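# Place pet feeder in taped outline with bowls seated

## Task

Get the pet feeder inside the tape outline on the table so that its handle tab lines up with the red notch in the outline and each of the two steel bowls rests flat in its own well. It must stay that way with no gripper holding or propping it at the end.

## Robot and tools

Robot: two 6-joint arms, left_arm and right_arm, each with a two-finger parallel gripper. Both arms report in one scene frame with its origin on the table top between them: +x reaches out over the table, +z is up, and left_arm sits on the +y side. Base positions: left_arm (+0.049, +0.309, 0) m with quat_wxyz (+1.000, 0, 0, +0.029); right_arm (-0.012, -0.271, 0) m with quat_wxyz (+0.998, 0, 0, -0.065). The names left and right refer to the arms, not to image sides. Fingers point along the gripper's +z and close along its y axis; the reported hand point sits between the pads, roughly 1 cm back from the tips, and can be a bit off at long reach.

Joint order for every arm, everywhere: waist, shoulder, elbow, wrist pitch, wrist yaw, wrist roll, then the gripper. Ranges in rad: waist -2.618 to 3.054, shoulder 0.000 to 3.142, elbow 0.000 to 3.142, wrist pitch -1.571 to 1.571, wrist yaw -1.571 to 1.571, wrist roll -2.094 to 2.094 (true ends may differ by 0.036).

execute_actions(actions): actions is a list of actions; each action is a table of at most 15 rows, each row lasting one control step of 1/30 s, and a short table repeats its final row until 15 steps pass. A row is one flat list of 14 numbers, each between -1 and 1, covering both arms: left_arm's 6 joint values and grip, then right_arm's 6 joint values and grip. Joint values are offsets, not poses: they are measured from the arm's angles at the start of that action (not from the previous row), scaled so 1.0 equals 1.202 rad for waist, 1.258 shoulder, 1.238 elbow, 2.073 wrist pitch, 2.022 for wrist yaw and for wrist roll. The grip value is absolute: +1 fully open, -1 closed. An action asking a joint to go more than 0.036 rad beyond its range is rejected for both arms; a malformed call, or a first action failing that check, rejects the whole call. An empty list simply reports state and images.

move(target, speed, blocking): target is one 14-number row laid out as above, with joint offsets taken from the Joint positions shown in the latest result that contains them, not from the arm's location when the move begins; grip numbers are absolute and applied at once. All joints interpolate together, so hands travel on curves. speed (rad/s, 0.01 to 2, default 0.5) caps the joint with the longest way to go; paths last 0.5 to 10 s. Paths ignore obstacles and the other arm. Faster moves and targets set deeper past a contact give harder hits and pushes. blocking=false returns after 0.5 s while motion continues; then use wait or stop before sending rows or a new move. The result adds a move: line giving the ending (done, off_target, moving, held, fault), limits=held or limits=none, and each arm's joint farthest from its target.

wait(seconds): 0 to 10; the arms keep their last command and a running move carries on. stop(): brakes a running move; the fingers continue. zoom_image(camera, region): camera is cam_high, cam_low, cam_left_wrist or cam_right_wrist; region [x0, y0, x1, y1] in pixels of that camera's last 504x504 image, origin top-left, at most 504 by 504. read_manual(section): only "licences". finished_scene(scene): give the current scene number; it ends the scene irreversibly, so only call it once the feeder rests correctly on its own.

Results: a state line per arm with end_effector_position (m) and end_effector_quat_wxyz; Joint positions (rad, plus gripper opening in m, 0.093 open to 0.000 closed, about 1 mm error); Joint velocities; Joint targets (where joints are currently driven); grip_measured on the -1..+1 scale; step readings with HELD marks when an arm's row was held back. "joint command not followed" means a clearance check altered targets; "joint sent to its limit" means a joint hit its end. MOTOR HOT warns at 75 °C; OVER-TEMPERATURE FAULT reports a stop (at 90 °C a 10 s stop of that arm, at 100 °C the arm goes limp and falls).

Motion details: each joint's target can only lead its measured angle by 0.202 (waist), 0.258 (shoulder), 0.238 (elbow), 0.573 (wrist pitch), 0.522 (yaw, roll) rad, and targets are scaled back if they would shift the hand over 70 mm, so big changes need several actions; finish leftover motion with a new command. Friction can leave a joint up to 0.031 rad short, and tinier commands may not move it.

Gripping: pads meet near grip -0.94; each mm of object width adds about 0.0208; each gripper reading may be biased by up to 0.02. Commanding below the width reading squeezes harder, up to roughly 50 to 62 N per pad (less on parts under 5 mm). Keep resending the closing value to hold. The opening reading may rest up to 12 mm below a rigid object's width. Holding loads heats motors.

Cameras: cam_high (overhead, around x -0.15, z 1.32), cam_low (facing back from x 1.29), and a wrist camera per arm; calibration matrices as provided, accurate to a few degrees and millimetres.

Avoid: dropping the feeder or bowls, knocking anything off the table (fails the task), slamming or shoving hard, letting the arms touch or press each other, and long heavy holds. Expect occasional brief tugs on a held part; grip securely. Before finishing, let go and move the grippers clear so the feeder and bowls stay put by themselves.

Each tool is called after ">>>" as a command line: name --argument value for each argument, lists and objects as JSON in quotes; but a table of rows of numbers goes row by row, as --pt "numbers of a row", without its own name.

## Session

>>> execute_actions --actions '[]'

Scene clock: 0.00 s.
left_arm: end_effector_position=(+0.5378, +0.4144, +0.1661) grip_measured=+0.992 end_effector_quat_wxyz=(+0.147, +0.244, +0.865, +0.414) | right_arm: end_effector_position=(+0.2758, -0.2473, +0.2110) grip_measured=+1.000 end_effector_quat_wxyz=(+0.139, +0.278, +0.816, +0.488)
Joint names: [waist, shoulder, elbow, wrist pitch, wrist yaw, wrist roll]
Joint positions: left_arm=[-0.067  1.951  1.594 -0.58  -0.704  0.782  0.093] | right_arm=[-0.316  1.319  1.057 -1.032 -1.043  0.37   0.093]
Joint velocities: left_arm=[-0.002  0.002 -0.012  0.037 -0.051 -0.051  0.   ] | right_arm=[-0.017 -0.007 -0.002  0.066  0.051 -0.037  0.   ]
Motor temperatures (°C, as the motors report them): left_arm=[24 24 26 24 23 24] | right_arm=[25 25 26 25 27 25]
Joint targets: left_arm=[-0.067 1.951 1.594 -0.580 -0.704 0.782] | right_arm=[-0.316 1.319 1.057 -1.032 -1.043 0.370]

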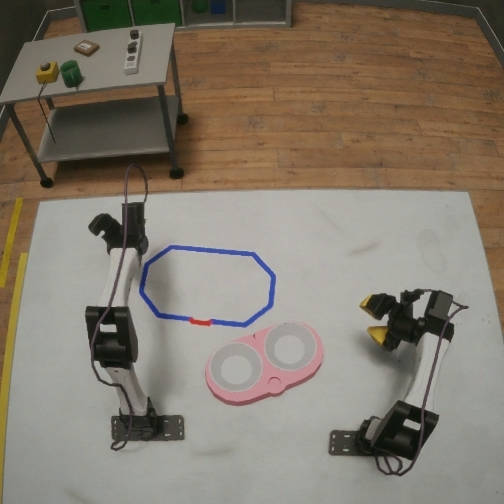

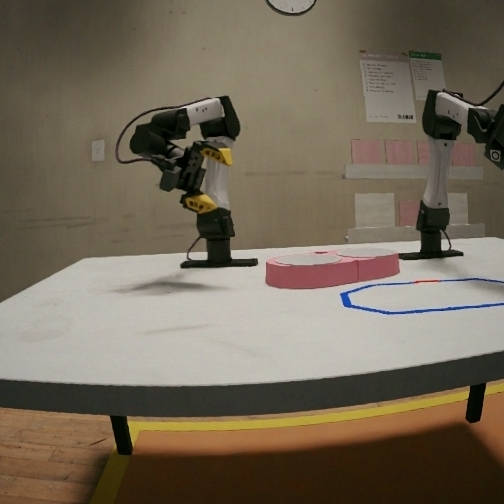

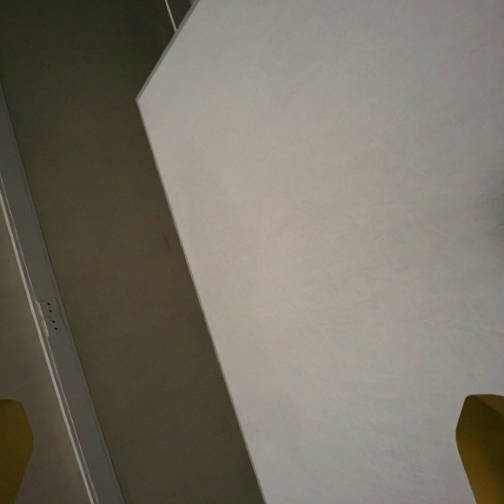

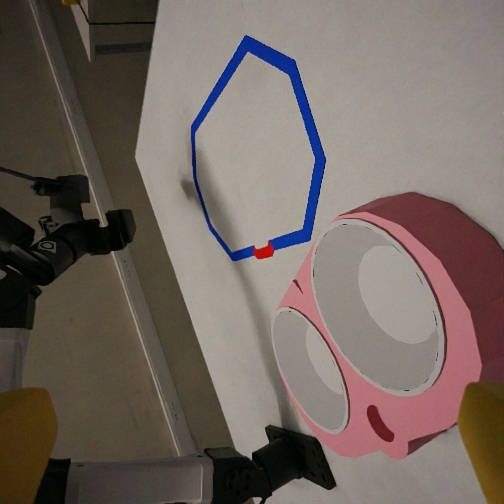

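>>> zoom_image --camera "cam_high" --region '[120,220,340,420]'

>>> zoom_image --camera "cam_low" --region '[250,220,504,330]'

Region (120, 220, 340, 420) of cam_high's 504x504 image, scaled by 2.291, with more detail than that image has; it fills the top 458 rows of this view, and the rest is white.

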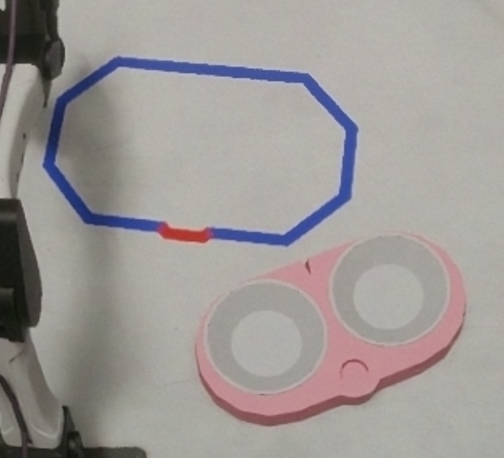

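Region (250, 220, 504, 330) of cam_low's 504x504 image, scaled by 1.984, with more detail than that image has; it fills the top 218 rows of this view, and the rest is white.

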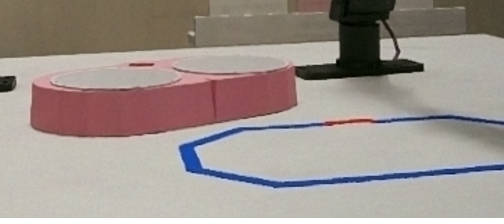

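>>> move --target '[-1,0.006,0.115,-0.371,0.348,-0.431,-0.3,-0.5,-0.4,-0.3,0,0.4,0,1]' --speed 0.8

Scene clock: 20.47 s.
left_arm: end_effector_position=(+0.1789, -0.0366, +0.1176) grip_measured=-0.297 end_effector_quat_wxyz=(+0.003, +0.537, +0.844, +0.006) | right_arm: end_effector_position=(+0.1196, -0.4135, +0.1228) grip_measured=+1.000 end_effector_quat_wxyz=(+0.236, +0.608, +0.756, +0.045)
Joint names: [waist, shoulder, elbow, wrist pitch, wrist yaw, wrist roll]
Joint positions: left_arm=[-1.275  1.951  1.716 -1.338 -0.013 -0.083  0.031] | right_arm=[-0.908  0.832  0.714 -1.03  -0.247  0.37   0.093]
Joint velocities: left_arm=[-0.007 -0.007 -0.007 -0.066  0.022 -0.037 -0.001] | right_arm=[-0.012 -0.007 -0.012 -0.022  0.051 -0.081  0.   ]
Motor temperatures (°C, as the motors report them): left_arm=[24 30 29 27 23 24] | right_arm=[25 26 29 26 27 25]
Joint targets: left_arm=[-1.269 1.959 1.736 -1.349 -0.001 -0.089] | right_arm=[-0.918 0.815 0.686 -1.033 -0.234 0.370]
move: off_target (right_arm); limits=none; left_arm: farthest joint: the elbow, 0.020 radians from its target (0.143 radians at the start); right_arm: farthest joint: the elbow, 0.028 radians from its target (0.372 radians at the start)
camera_calibration (this result's frames):
cam_left_wrist: T_world_to_cam=[[-0.909956, -0.414689, -0.0037122, 0.145686], [-0.373919, 0.816555, 0.439798, 0.0884555], [-0.179348, 0.401585, -0.898089, 0.234707], [0, 0, 0, 1]] pos_world=[0.207737, -0.106069, 0.172426]
cam_right_wrist: T_world_to_cam=[[-0.898211, -0.24592, -0.364335, 0.048074], [-0.307552, 0.943783, 0.121185, 0.4498], [0.314051, 0.220901, -0.92335, 0.254942], [0, 0, 0, 1]] pos_world=[0.101453, -0.469008, 0.198406]

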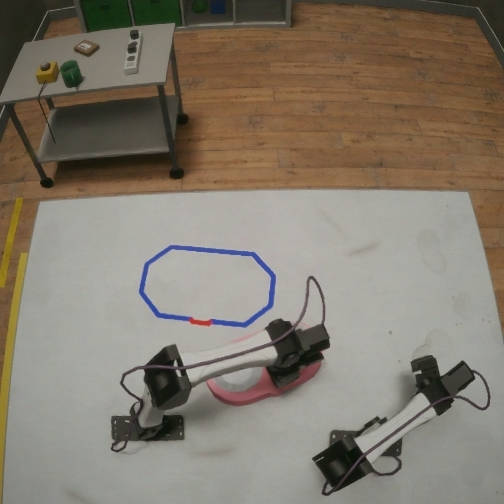

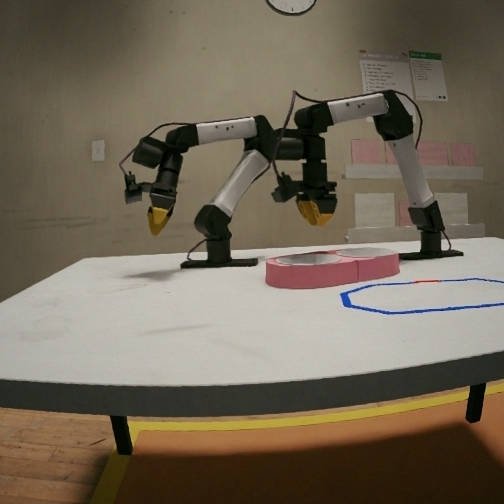

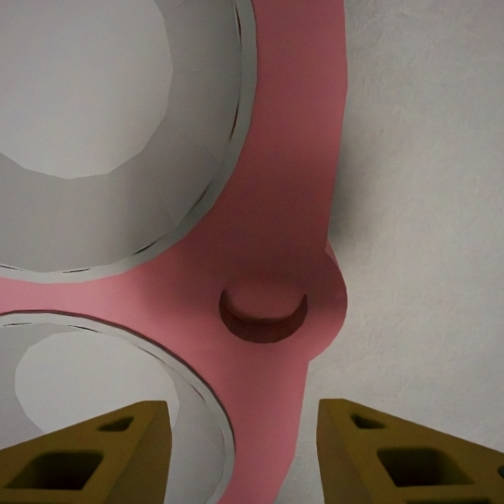

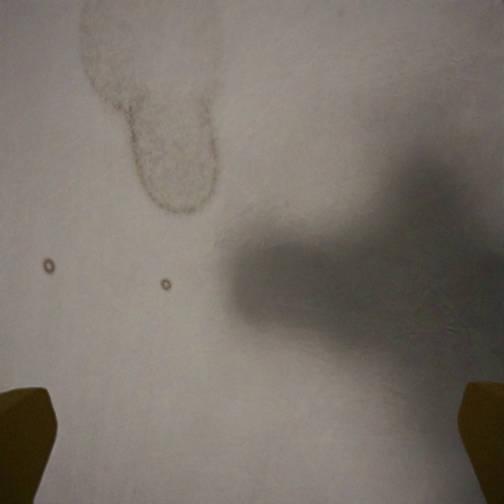

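>>> move --target '[-0.068,-0.011,-0.153,0.085,0.006,0,-0.35,0,0,0,0,0,0,1]' --speed 0.3

>>> zoom_image --camera "cam_low" --region '[260,200,410,300]'

Scene clock: 24.90 s.
left_arm: end_effector_position=(+0.1503, -0.0385, +0.0733) grip_measured=-0.347 end_effector_quat_wxyz=(-0.003, +0.568, +0.823, +0.010) | right_arm: end_effector_position=(+0.1196, -0.4135, +0.1228) grip_measured=+1.000 end_effector_quat_wxyz=(+0.236, +0.608, +0.756, +0.045)
Joint names: [waist, shoulder, elbow, wrist pitch, wrist yaw, wrist roll]
Joint positions: left_arm=[-1.351  1.951  1.54  -1.176 -0.012 -0.084  0.029] | right_arm=[-0.908  0.832  0.714 -1.03  -0.246  0.37   0.093]
Joint velocities: left_arm=[-0.007 -0.002 -0.017  0.022  0.007 -0.007 -0.   ] | right_arm=[-0.022 -0.007  0.012 -0.007  0.051  0.037  0.   ]
Motor temperatures (°C, as the motors report them): left_arm=[24 31 30 26 23 24] | right_arm=[25 26 29 26 27 25]
Joint targets: left_arm=[-1.357 1.937 1.527 -1.162 -0.001 -0.083] | right_arm=[-0.908 0.832 0.714 -1.030 -0.247 0.370]
move: done; limits=none; left_arm: farthest joint: the wrist pitch, 0.015 radians from its target (0.177 radians at the start); right_arm: farthest joint: the wrist yaw, 0.001 radians from its target (0.001 radians at the start)
camera_calibration (this result's frames):
cam_left_wrist: T_world_to_cam=[[-0.938273, -0.34588, -0.00329681, 0.125599], [-0.30973, 0.835888, 0.453166, 0.0888872], [-0.153985, 0.426214, -0.89142, 0.18718], [0, 0, 0, 1]] pos_world=[0.1742, -0.110636, 0.126989]
cam_right_wrist: T_world_to_cam=[[-0.898359, -0.245844, -0.364022, 0.0480251], [-0.307368, 0.943852, 0.12111, 0.449837], [0.313809, 0.220689, -0.923483, 0.25491], [0, 0, 0, 1]] pos_world=[0.101416, -0.469029, 0.198407]

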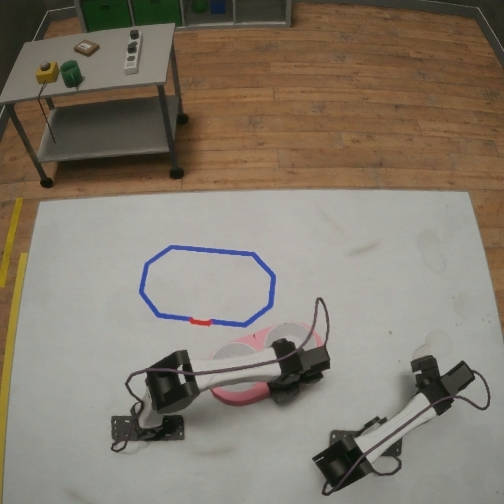

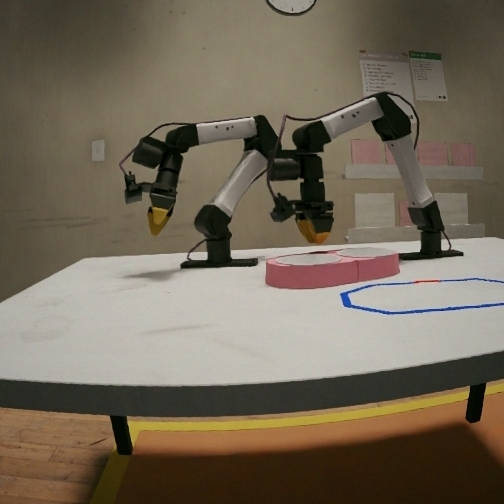

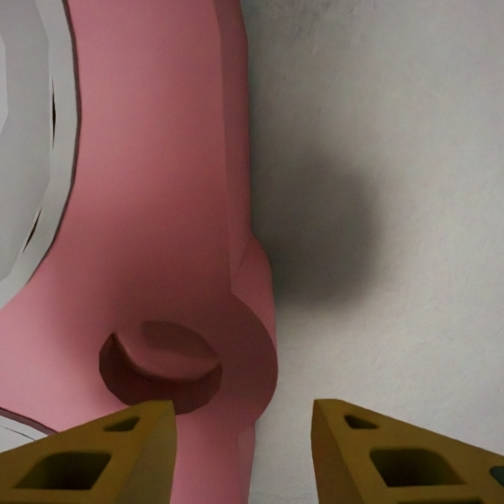

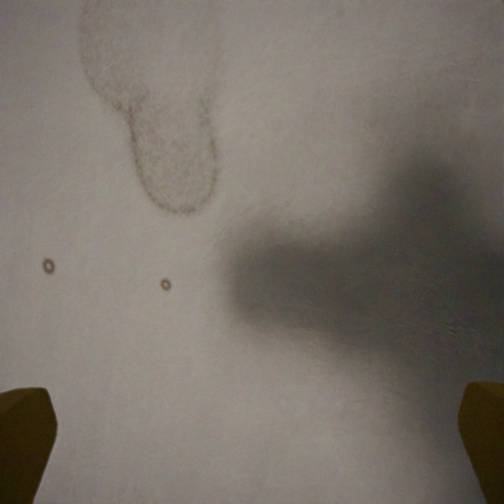

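Region (260, 200, 410, 300) of cam_low's 504x504 image, scaled by 3.360, with more detail than that image has.

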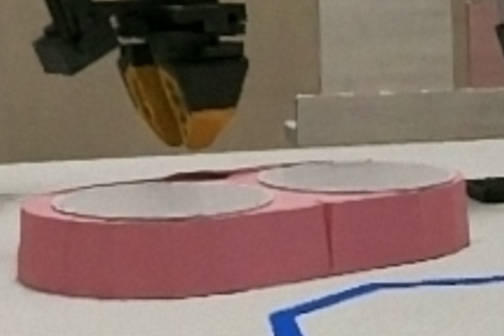

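>>> move --target '[0,0.02,-0.085,0.066,0,0,-0.35,0,0,0,0,0,0,1]' --speed 0.12

Scene clock: 28.77 s.
left_arm: end_effector_position=(+0.1510, -0.0410, +0.0510) grip_measured=-0.347 end_effector_quat_wxyz=(+0.009, +0.568, +0.823, +0.000) | right_arm: end_effector_position=(+0.1196, -0.4135, +0.1228) grip_measured=+1.000 end_effector_quat_wxyz=(+0.236, +0.608, +0.756, +0.045)
Joint names: [waist, shoulder, elbow, wrist pitch, wrist yaw, wrist roll]
Joint positions: left_arm=[-1.351  1.951  1.449 -1.055 -0.012 -0.084  0.029] | right_arm=[-0.908  0.832  0.714 -1.03  -0.246  0.37   0.093]
Joint velocities: left_arm=[-0.017  0.007 -0.017 -0.037 -0.051 -0.037 -0.   ] | right_arm=[ 0.022 -0.007  0.002 -0.095 -0.037 -0.007  0.   ]
Motor temperatures (°C, as the motors report them): left_arm=[24 32 30 26 23 24] | right_arm=[25 26 30 26 27 25]
Joint targets: left_arm=[-1.351 1.976 1.434 -1.040 -0.012 -0.084] | right_arm=[-0.908 0.832 0.714 -1.030 -0.246 0.370]
move: off_target (left_arm); limits=none; left_arm: farthest joint: the shoulder, 0.025 radians from its target (0.025 radians at the start); right_arm: farthest joint: the waist, 0.000 radians from its target (0.000 radians at the start)
camera_calibration (this result's frames):
cam_left_wrist: T_world_to_cam=[[-0.938255, -0.345944, -0.00100043, 0.12521], [-0.313466, 0.848939, 0.425489, 0.103798], [-0.146346, 0.399531, -0.904963, 0.166939], [0, 0, 0, 1]] pos_world=[0.174447, -0.1115, 0.107033]
cam_right_wrist: T_world_to_cam=[[-0.898359, -0.245844, -0.364022, 0.0480251], [-0.307368, 0.943852, 0.12111, 0.449837], [0.313809, 0.220689, -0.923483, 0.25491], [0, 0, 0, 1]] pos_world=[0.101416, -0.469029, 0.198407]

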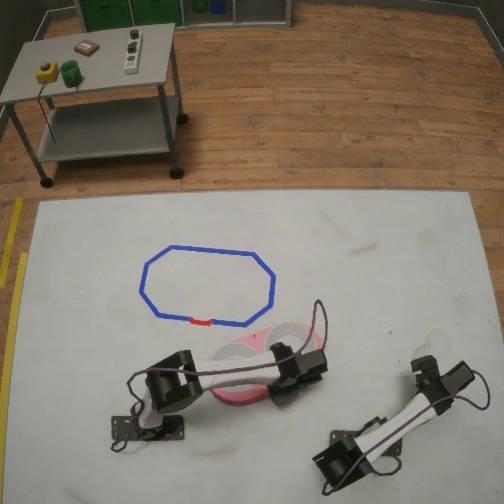

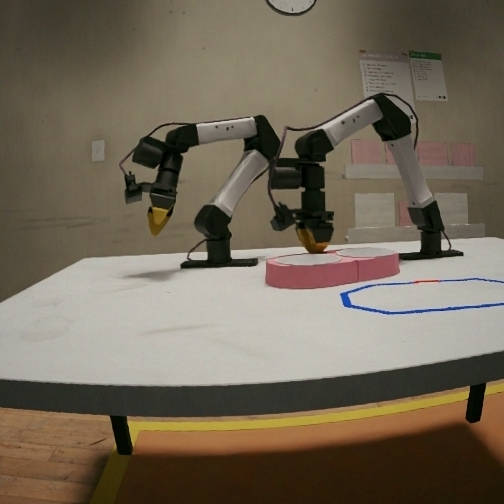

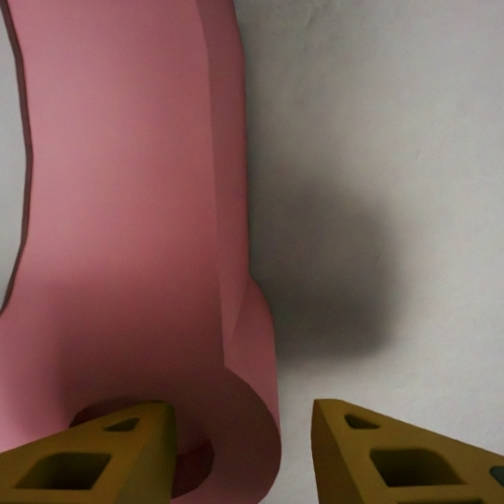

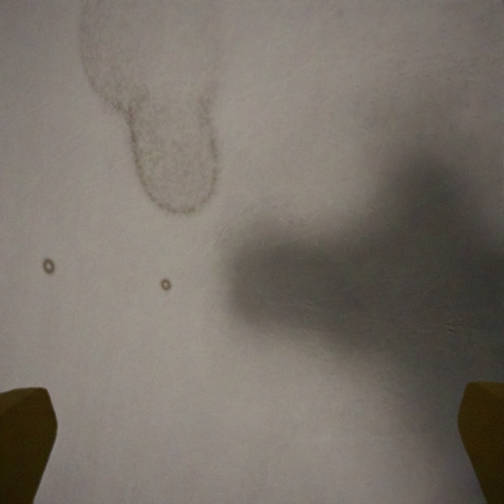

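>>> move --target '[0,0.032,-0.022,0,0,0,-0.35,0,0,0,0,0,0,1]' --speed 0.06

>>> zoom_image --camera "cam_low" --region '[260,200,410,300]'

Scene clock: 31.73 s.
left_arm: end_effector_position=(+0.1499, -0.0372, +0.0423) grip_measured=-0.347 end_effector_quat_wxyz=(-0.002, +0.568, +0.823, +0.009) | right_arm: end_effector_position=(+0.1196, -0.4135, +0.1228) grip_measured=+1.000 end_effector_quat_wxyz=(+0.236, +0.608, +0.756, +0.045)
Joint names: [waist, shoulder, elbow, wrist pitch, wrist yaw, wrist roll]
Joint positions: left_arm=[-1.351  1.97   1.441 -1.055 -0.012 -0.084  0.029] | right_arm=[-0.908  0.832  0.714 -1.03  -0.246  0.37   0.093]
Joint velocities: left_arm=[-0.007 -0.002  0.007  0.007 -0.007  0.007  0.   ] | right_arm=[ 0.002 -0.002 -0.002 -0.037  0.007 -0.037  0.   ]
Motor temperatures (°C, as the motors report them): left_arm=[24 32 30 26 23 24] | right_arm=[25 26 30 27 27 25]
Joint targets: left_arm=[-1.351 1.991 1.422 -1.055 -0.012 -0.084] | right_arm=[-0.908 0.832 0.714 -1.030 -0.246 0.370]
move: off_target (left_arm); limits=none; left_arm: farthest joint: the shoulder, 0.021 radians from its target (0.040 radians at the start); right_arm: farthest joint: the waist, 0.000 radians from its target (0.000 radians at the start)
camera_calibration (this result's frames):
cam_left_wrist: T_world_to_cam=[[-0.93827, -0.34589, -0.00307011, 0.125584], [-0.310109, 0.837213, 0.450451, 0.10198], [-0.153236, 0.423597, -0.892796, 0.15881], [0, 0, 0, 1]] pos_world=[0.173792, -0.109212, 0.0962333]
cam_right_wrist: T_world_to_cam=[[-0.898359, -0.245844, -0.364022, 0.0480251], [-0.307368, 0.943852, 0.12111, 0.449837], [0.313809, 0.220689, -0.923483, 0.25491], [0, 0, 0, 1]] pos_world=[0.101416, -0.469029, 0.198407]

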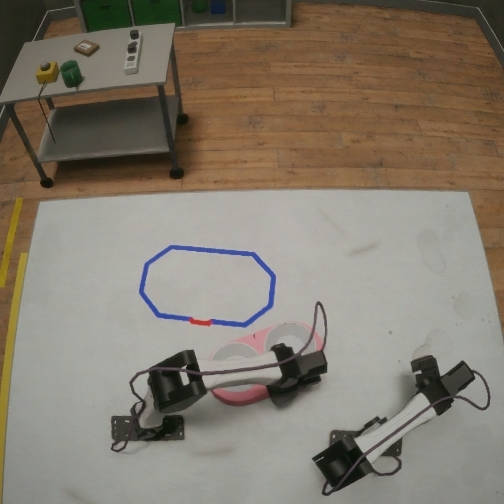

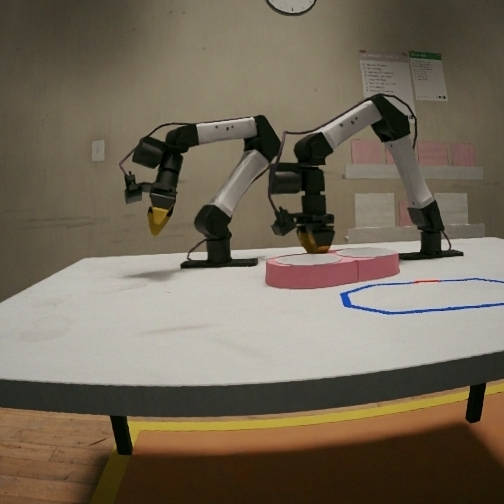

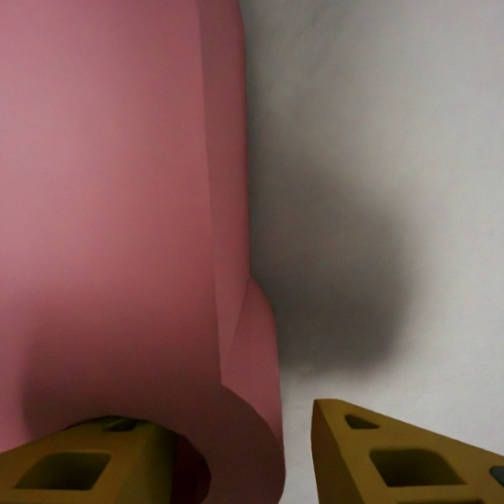

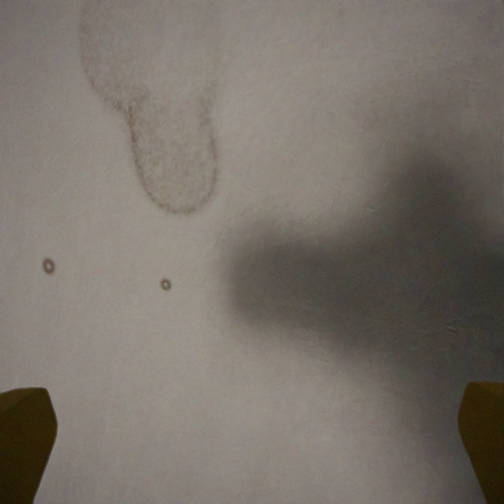

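Region (260, 200, 410, 300) of cam_low's 504x504 image, scaled by 3.360, with more detail than that image has.

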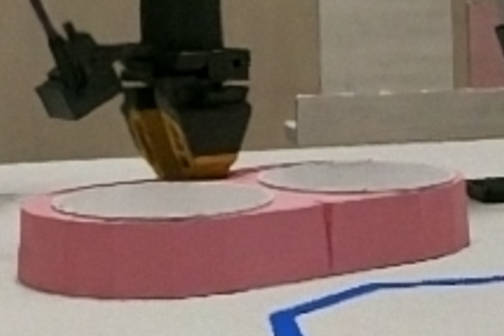

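The finger is in the pocket. I'll close the grip and slide the feeder halfway.

>>> execute_actions --actions '[[[0,0,0,0,0,0,-0.5,0,0,0,0,0,0,1],[0,0,0,0,0,0,-0.55,0,0,0,0,0,0,1],[0,0,0,0,0,0,-0.6,0,0,0,0,0,0,1],[0,0,0,0,0,0,-0.65,0,0,0,0,0,0,1],[0,0,0,0,0,0,-0.7,0,0,0,0,0,0,1],[0,0,0,0,0,0,-0.75,0,0,0,0,0,0,1],[0,0,0,0,0,0,-0.82,0,0,0,0,0,0,1]]]'

>>> move --target '[0.345,0,0,0,0,0.34,-0.82,0,0,0,0,0,0,1]' --speed 0.2

Scene clock: 34.57 s.
left_arm: end_effector_position=(+0.1503, -0.0369, +0.0423) grip_measured=-0.754 end_effector_quat_wxyz=(-0.001, +0.566, +0.825, +0.011) | right_arm: end_effector_position=(+0.1196, -0.4135, +0.1228) grip_measured=+1.000 end_effector_quat_wxyz=(+0.236, +0.608, +0.756, +0.045)
Joint names: [waist, shoulder, elbow, wrist pitch, wrist yaw, wrist roll]
Joint positions: left_arm=[-1.351  1.97   1.441 -1.056 -0.015 -0.09   0.009] | right_arm=[-0.908  0.832  0.714 -1.03  -0.246  0.37   0.093]
Joint velocities: left_arm=[ 0.002  0.002 -0.032  0.007 -0.022  0.037  0.001] | right_arm=[-0.012 -0.007  0.002 -0.095  0.051 -0.022  0.   ]
Motor temperatures (°C, as the motors report them): left_arm=[24 32 30 26 23 24] | right_arm=[25 26 30 27 27 25]
Joint targets: left_arm=[-1.351 1.970 1.441 -1.055 -0.012 -0.084] | right_arm=[-0.908 0.832 0.714 -1.030 -0.246 0.370]
Step readings (joint positions):
0: left_arm=[-1.351 1.970 1.441 -1.055 -0.012 -0.084] | right_arm=[-0.908 0.832 0.714 -1.030 -0.246 0.370]
1: left_arm=[-1.351 1.970 1.441 -1.055 -0.016 -0.084] | right_arm=[-0.908 0.832 0.714 -1.030 -0.246 0.370]
2: left_arm=[-1.350 1.970 1.441 -1.055 -0.017 -0.084] | right_arm=[-0.908 0.832 0.714 -1.030 -0.246 0.370]
4: left_arm=[-1.351 1.970 1.441 -1.055 -0.015 -0.086] | right_arm=[-0.908 0.832 0.714 -1.030 -0.246 0.370]
8: left_arm=[-1.351 1.970 1.441 -1.056 -0.015 -0.090] | right_arm=[-0.908 0.832 0.714 -1.030 -0.246 0.370]
15: Joint positions above
camera_calibration (this result's frames):
cam_left_wrist: T_world_to_cam=[[-0.936412, -0.350841, -0.00662747, 0.125726], [-0.31597, 0.834825, 0.450811, 0.102619], [-0.15263, 0.424239, -0.892595, 0.158674], [0, 0, 0, 1]] pos_world=[0.174374, -0.108875, 0.0962032]
cam_right_wrist: T_world_to_cam=[[-0.898359, -0.245844, -0.364022, 0.0480251], [-0.307368, 0.943852, 0.12111, 0.449837], [0.313809, 0.220689, -0.923483, 0.25491], [0, 0, 0, 1]] pos_world=[0.101416, -0.469029, 0.198407]

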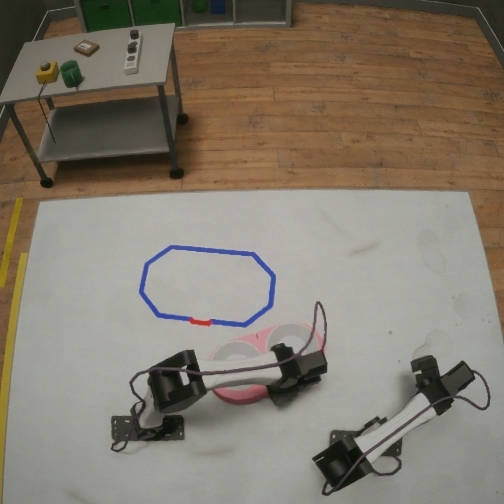

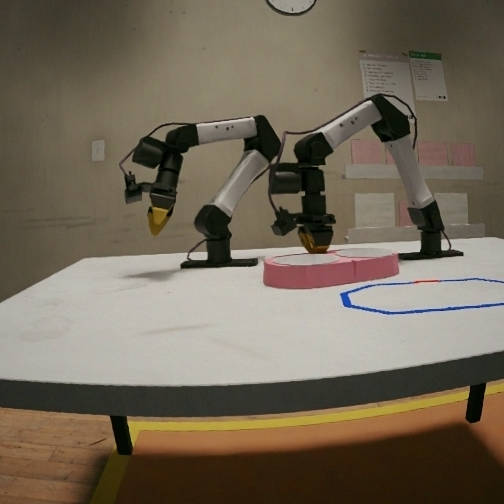

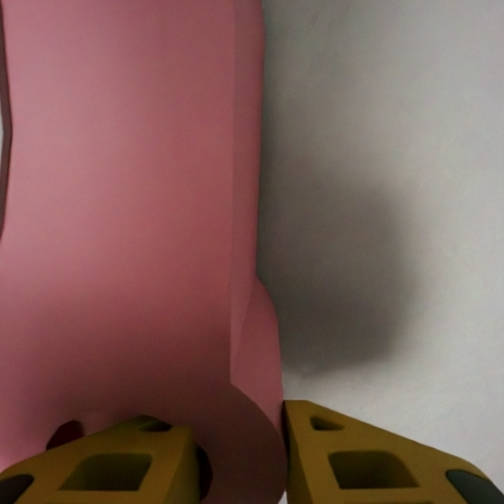

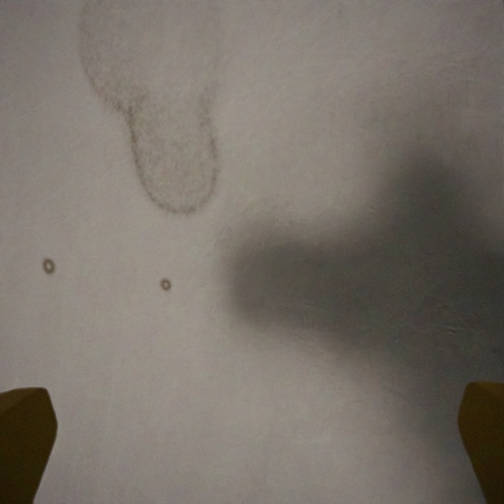

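Scene clock: 38.43 s.
left_arm: end_effector_position=(+0.2781, +0.0302, +0.0423) grip_measured=-0.754 end_effector_quat_wxyz=(-0.005, +0.672, +0.741, +0.007) | right_arm: end_effector_position=(+0.1196, -0.4135, +0.1228) grip_measured=+1.000 end_effector_quat_wxyz=(+0.236, +0.608, +0.756, +0.045)
Joint names: [waist, shoulder, elbow, wrist pitch, wrist yaw, wrist roll]
Joint positions: left_arm=[-0.947  1.97   1.441 -1.054 -0.012  0.585  0.009] | right_arm=[-0.908  0.832  0.714 -1.03  -0.246  0.37   0.093]
Joint velocities: left_arm=[ 0.012 -0.002 -0.017 -0.037  0.022  0.022  0.   ] | right_arm=[-0.002 -0.002  0.012  0.051  0.037 -0.022  0.   ]
Motor temperatures (°C, as the motors report them): left_arm=[24 32 30 26 23 24] | right_arm=[25 26 31 27 27 25]
Joint targets: left_arm=[-0.936 1.970 1.441 -1.056 -0.015 0.598] | right_arm=[-0.908 0.832 0.714 -1.030 -0.246 0.370]
move: done; limits=none; left_arm: farthest joint: the wrist roll, 0.012 radians from its target (0.687 radians at the start); right_arm: farthest joint: the waist, 0.000 radians from its target (0.000 radians at the start)
camera_calibration (this result's frames):
cam_left_wrist: T_world_to_cam=[[-0.996126, -0.0876731, 0.00684849, 0.27706], [-0.0749995, 0.887627, 0.454415, 0.0181755], [-0.0459189, 0.452141, -0.890764, 0.119079], [0, 0, 0, 1]] pos_world=[0.282818, -0.0456829, 0.0959145]
cam_right_wrist: T_world_to_cam=[[-0.898359, -0.245844, -0.364022, 0.0480251], [-0.307368, 0.943852, 0.12111, 0.449837], [0.313809, 0.220689, -0.923483, 0.25491], [0, 0, 0, 1]] pos_world=[0.101416, -0.469029, 0.198407]

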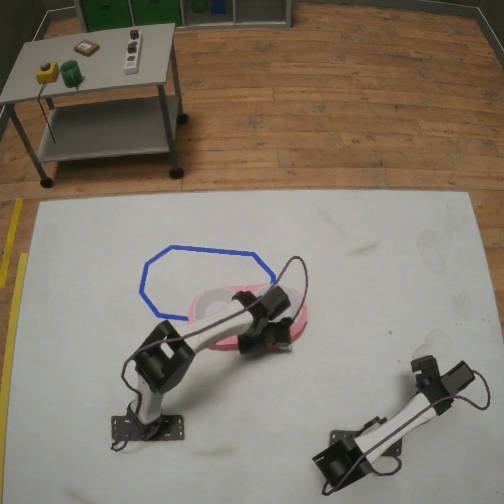

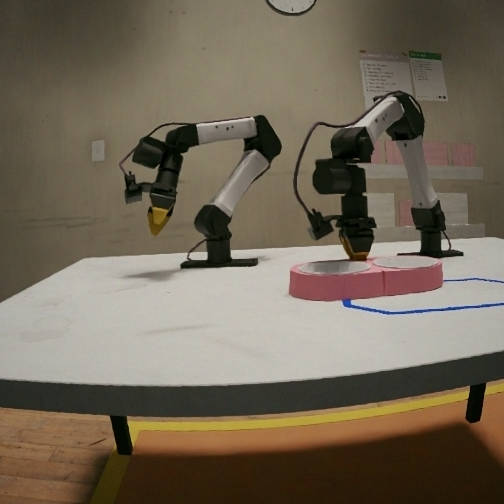

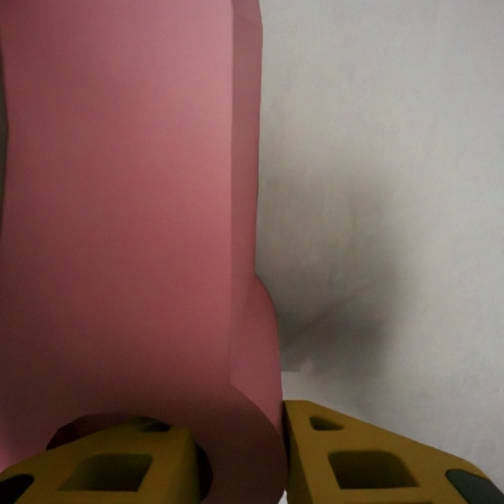

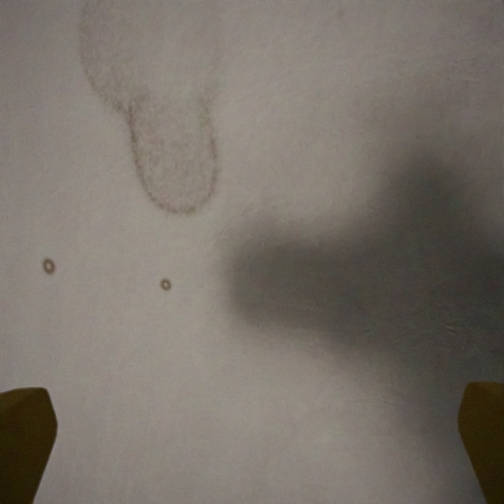

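>>> move --target '[0.37,0,0,0,0,0.345,-0.82,0,0,0,0,0,0,1]' --speed 0.25

>>> zoom_image --camera "cam_high" --region '[110,210,310,360]'

Scene clock: 43.53 s.
left_arm: end_effector_position=(+0.3751, +0.1508, +0.0423) grip_measured=-0.754 end_effector_quat_wxyz=(-0.003, +0.760, +0.650, -0.000) | right_arm: end_effector_position=(+0.1196, -0.4135, +0.1228) grip_measured=+1.000 end_effector_quat_wxyz=(+0.236, +0.608, +0.756, +0.045)
Joint names: [waist, shoulder, elbow, wrist pitch, wrist yaw, wrist roll]
Joint positions: left_arm=[-0.512  1.97   1.441 -1.047 -0.003  1.272  0.009] | right_arm=[-0.908  0.832  0.714 -1.03  -0.246  0.37   0.093]
Joint velocities: left_arm=[ 0.002  0.002 -0.012 -0.066  0.066 -0.022 -0.   ] | right_arm=[-0.007 -0.007 -0.007  0.007  0.066  0.037  0.   ]
Motor temperatures (°C, as the motors report them): left_arm=[24 33 30 26 23 24] | right_arm=[25 26 31 27 27 25]
Joint targets: left_arm=[-0.502 1.970 1.441 -1.054 -0.012 1.283] | right_arm=[-0.908 0.832 0.714 -1.030 -0.246 0.370]
move: done; limits=none; left_arm: farthest joint: the waist, 0.010 radians from its target (0.445 radians at the start); right_arm: farthest joint: the waist, 0.000 radians from its target (0.000 radians at the start)
camera_calibration (this result's frames):
cam_left_wrist: T_world_to_cam=[[-0.986406, 0.16363, 0.0151294, 0.342303], [0.153343, 0.883463, 0.442694, -0.166055], [0.0590717, 0.438996, -0.896545, 0.0318539], [0, 0, 0, 1]] pos_world=[0.361232, 0.0767088, 0.0968913]
cam_right_wrist: T_world_to_cam=[[-0.898359, -0.245844, -0.364022, 0.0480251], [-0.307368, 0.943852, 0.12111, 0.449837], [0.313809, 0.220689, -0.923483, 0.25491], [0, 0, 0, 1]] pos_world=[0.101416, -0.469029, 0.198407]

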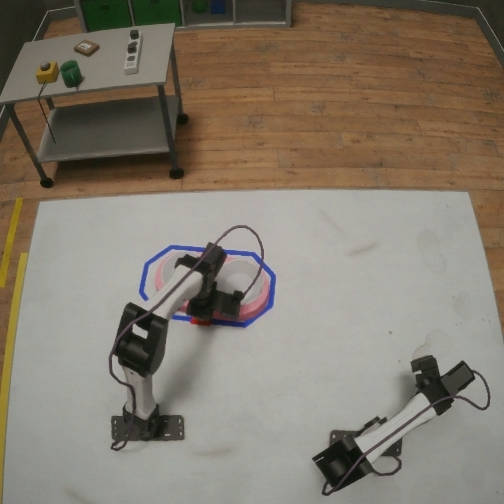

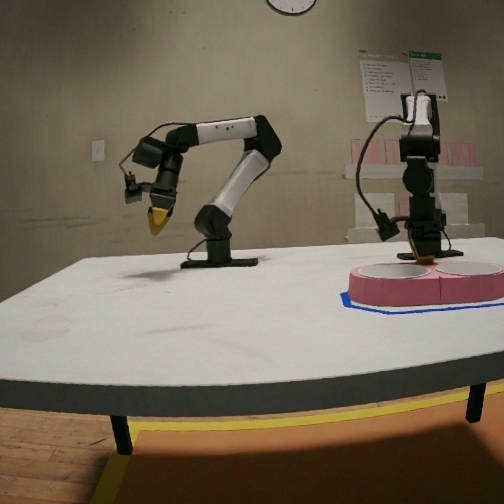

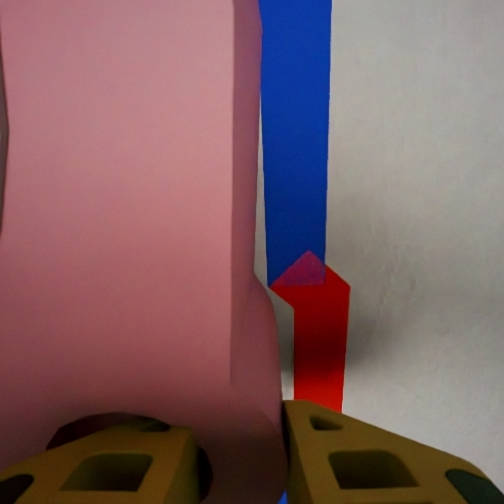

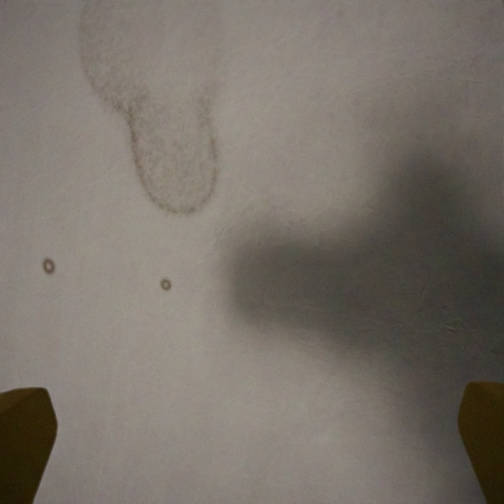

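Region (110, 210, 310, 360) of cam_high's 504x504 image, scaled by 2.520, with more detail than that image has; it fills the top 378 rows of this view, and the rest is white.

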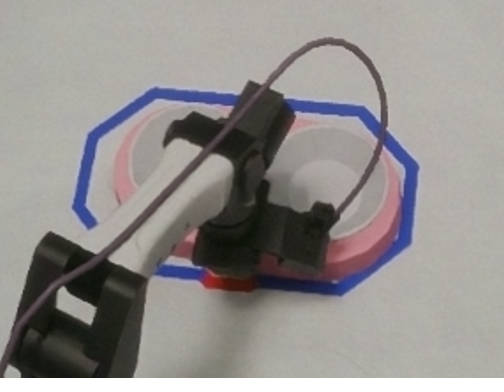

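>>> move --target '[0.036,0,0,0.012,0,0,-0.82,0,0,0,0,0,0,1]' --speed 0.06

>>> zoom_image --camera "cam_high" --region '[110,210,310,360]'

Scene clock: 46.47 s.
left_arm: end_effector_position=(+0.3819, +0.1584, +0.0423) grip_measured=-0.754 end_effector_quat_wxyz=(+0.003, +0.751, +0.660, -0.000) | right_arm: end_effector_position=(+0.1196, -0.4135, +0.1228) grip_measured=+1.000 end_effector_quat_wxyz=(+0.236, +0.608, +0.756, +0.045)
Joint names: [waist, shoulder, elbow, wrist pitch, wrist yaw, wrist roll]
Joint positions: left_arm=[-0.482  1.97   1.441 -1.035  0.004  1.277  0.009] | right_arm=[-0.908  0.832  0.714 -1.03  -0.246  0.37   0.093]
Joint velocities: left_arm=[-0.002  0.007 -0.022  0.037 -0.022 -0.066 -0.   ] | right_arm=[ 0.002  0.012  0.017  0.007 -0.007 -0.051  0.   ]
Motor temperatures (°C, as the motors report them): left_arm=[24 33 30 25 23 24] | right_arm=[25 26 31 27 27 25]
Joint targets: left_arm=[-0.469 1.970 1.441 -1.023 -0.003 1.272] | right_arm=[-0.908 0.832 0.714 -1.030 -0.246 0.370]
move: done; limits=none; left_arm: farthest joint: the waist, 0.014 radians from its target (0.043 radians at the start); right_arm: farthest joint: the waist, 0.000 radians from its target (0.000 radians at the start)
camera_calibration (this result's frames):
cam_left_wrist: T_world_to_cam=[[-0.990299, 0.138856, 0.0052536, 0.353621], [0.127354, 0.891845, 0.434043, -0.164825], [0.055584, 0.430501, -0.900877, 0.030988], [0, 0, 0, 1]] pos_world=[0.369459, 0.0845555, 0.0975997]
cam_right_wrist: T_world_to_cam=[[-0.898359, -0.245844, -0.364022, 0.0480251], [-0.307368, 0.943852, 0.12111, 0.449837], [0.313809, 0.220689, -0.923483, 0.25491], [0, 0, 0, 1]] pos_world=[0.101416, -0.469029, 0.198407]

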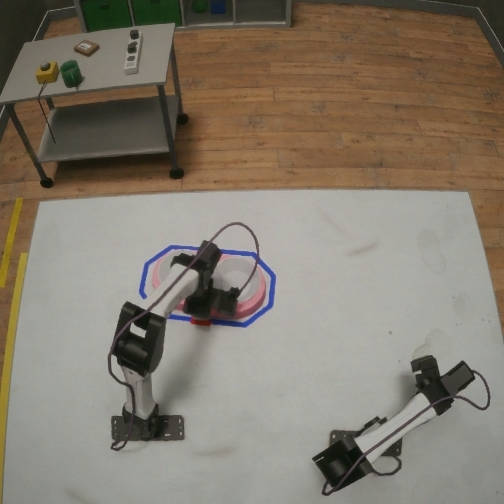

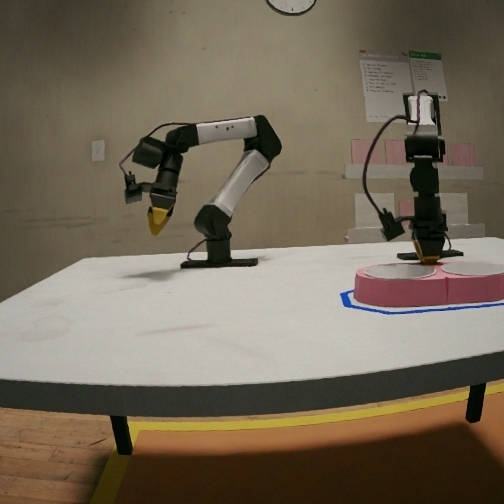

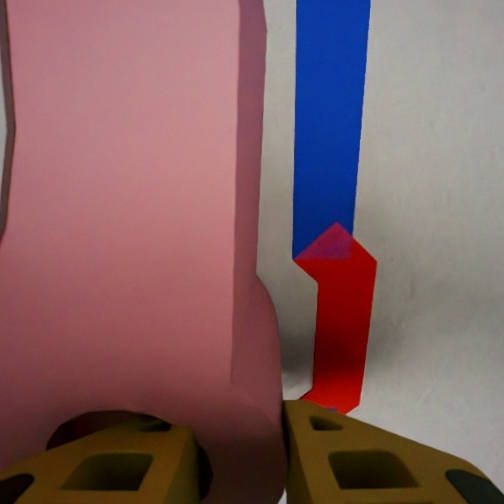

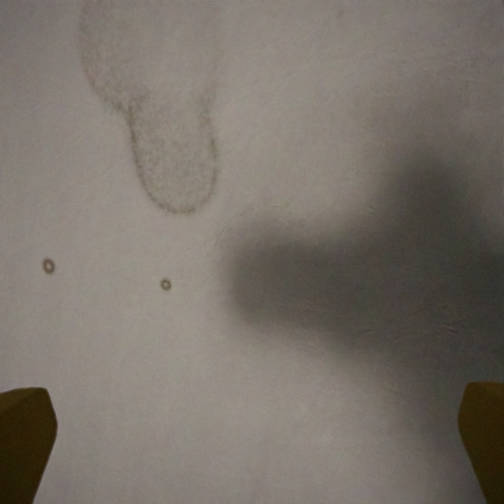

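Region (110, 210, 310, 360) of cam_high's 504x504 image, scaled by 2.520, with more detail than that image has; it fills the top 378 rows of this view, and the rest is white.

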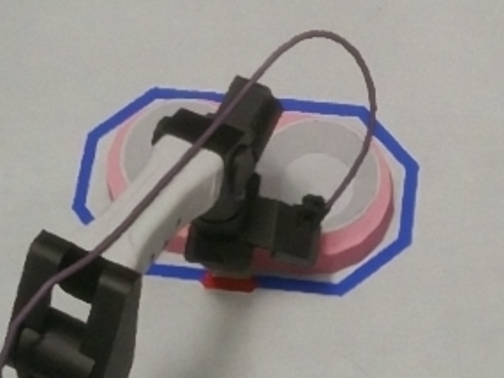

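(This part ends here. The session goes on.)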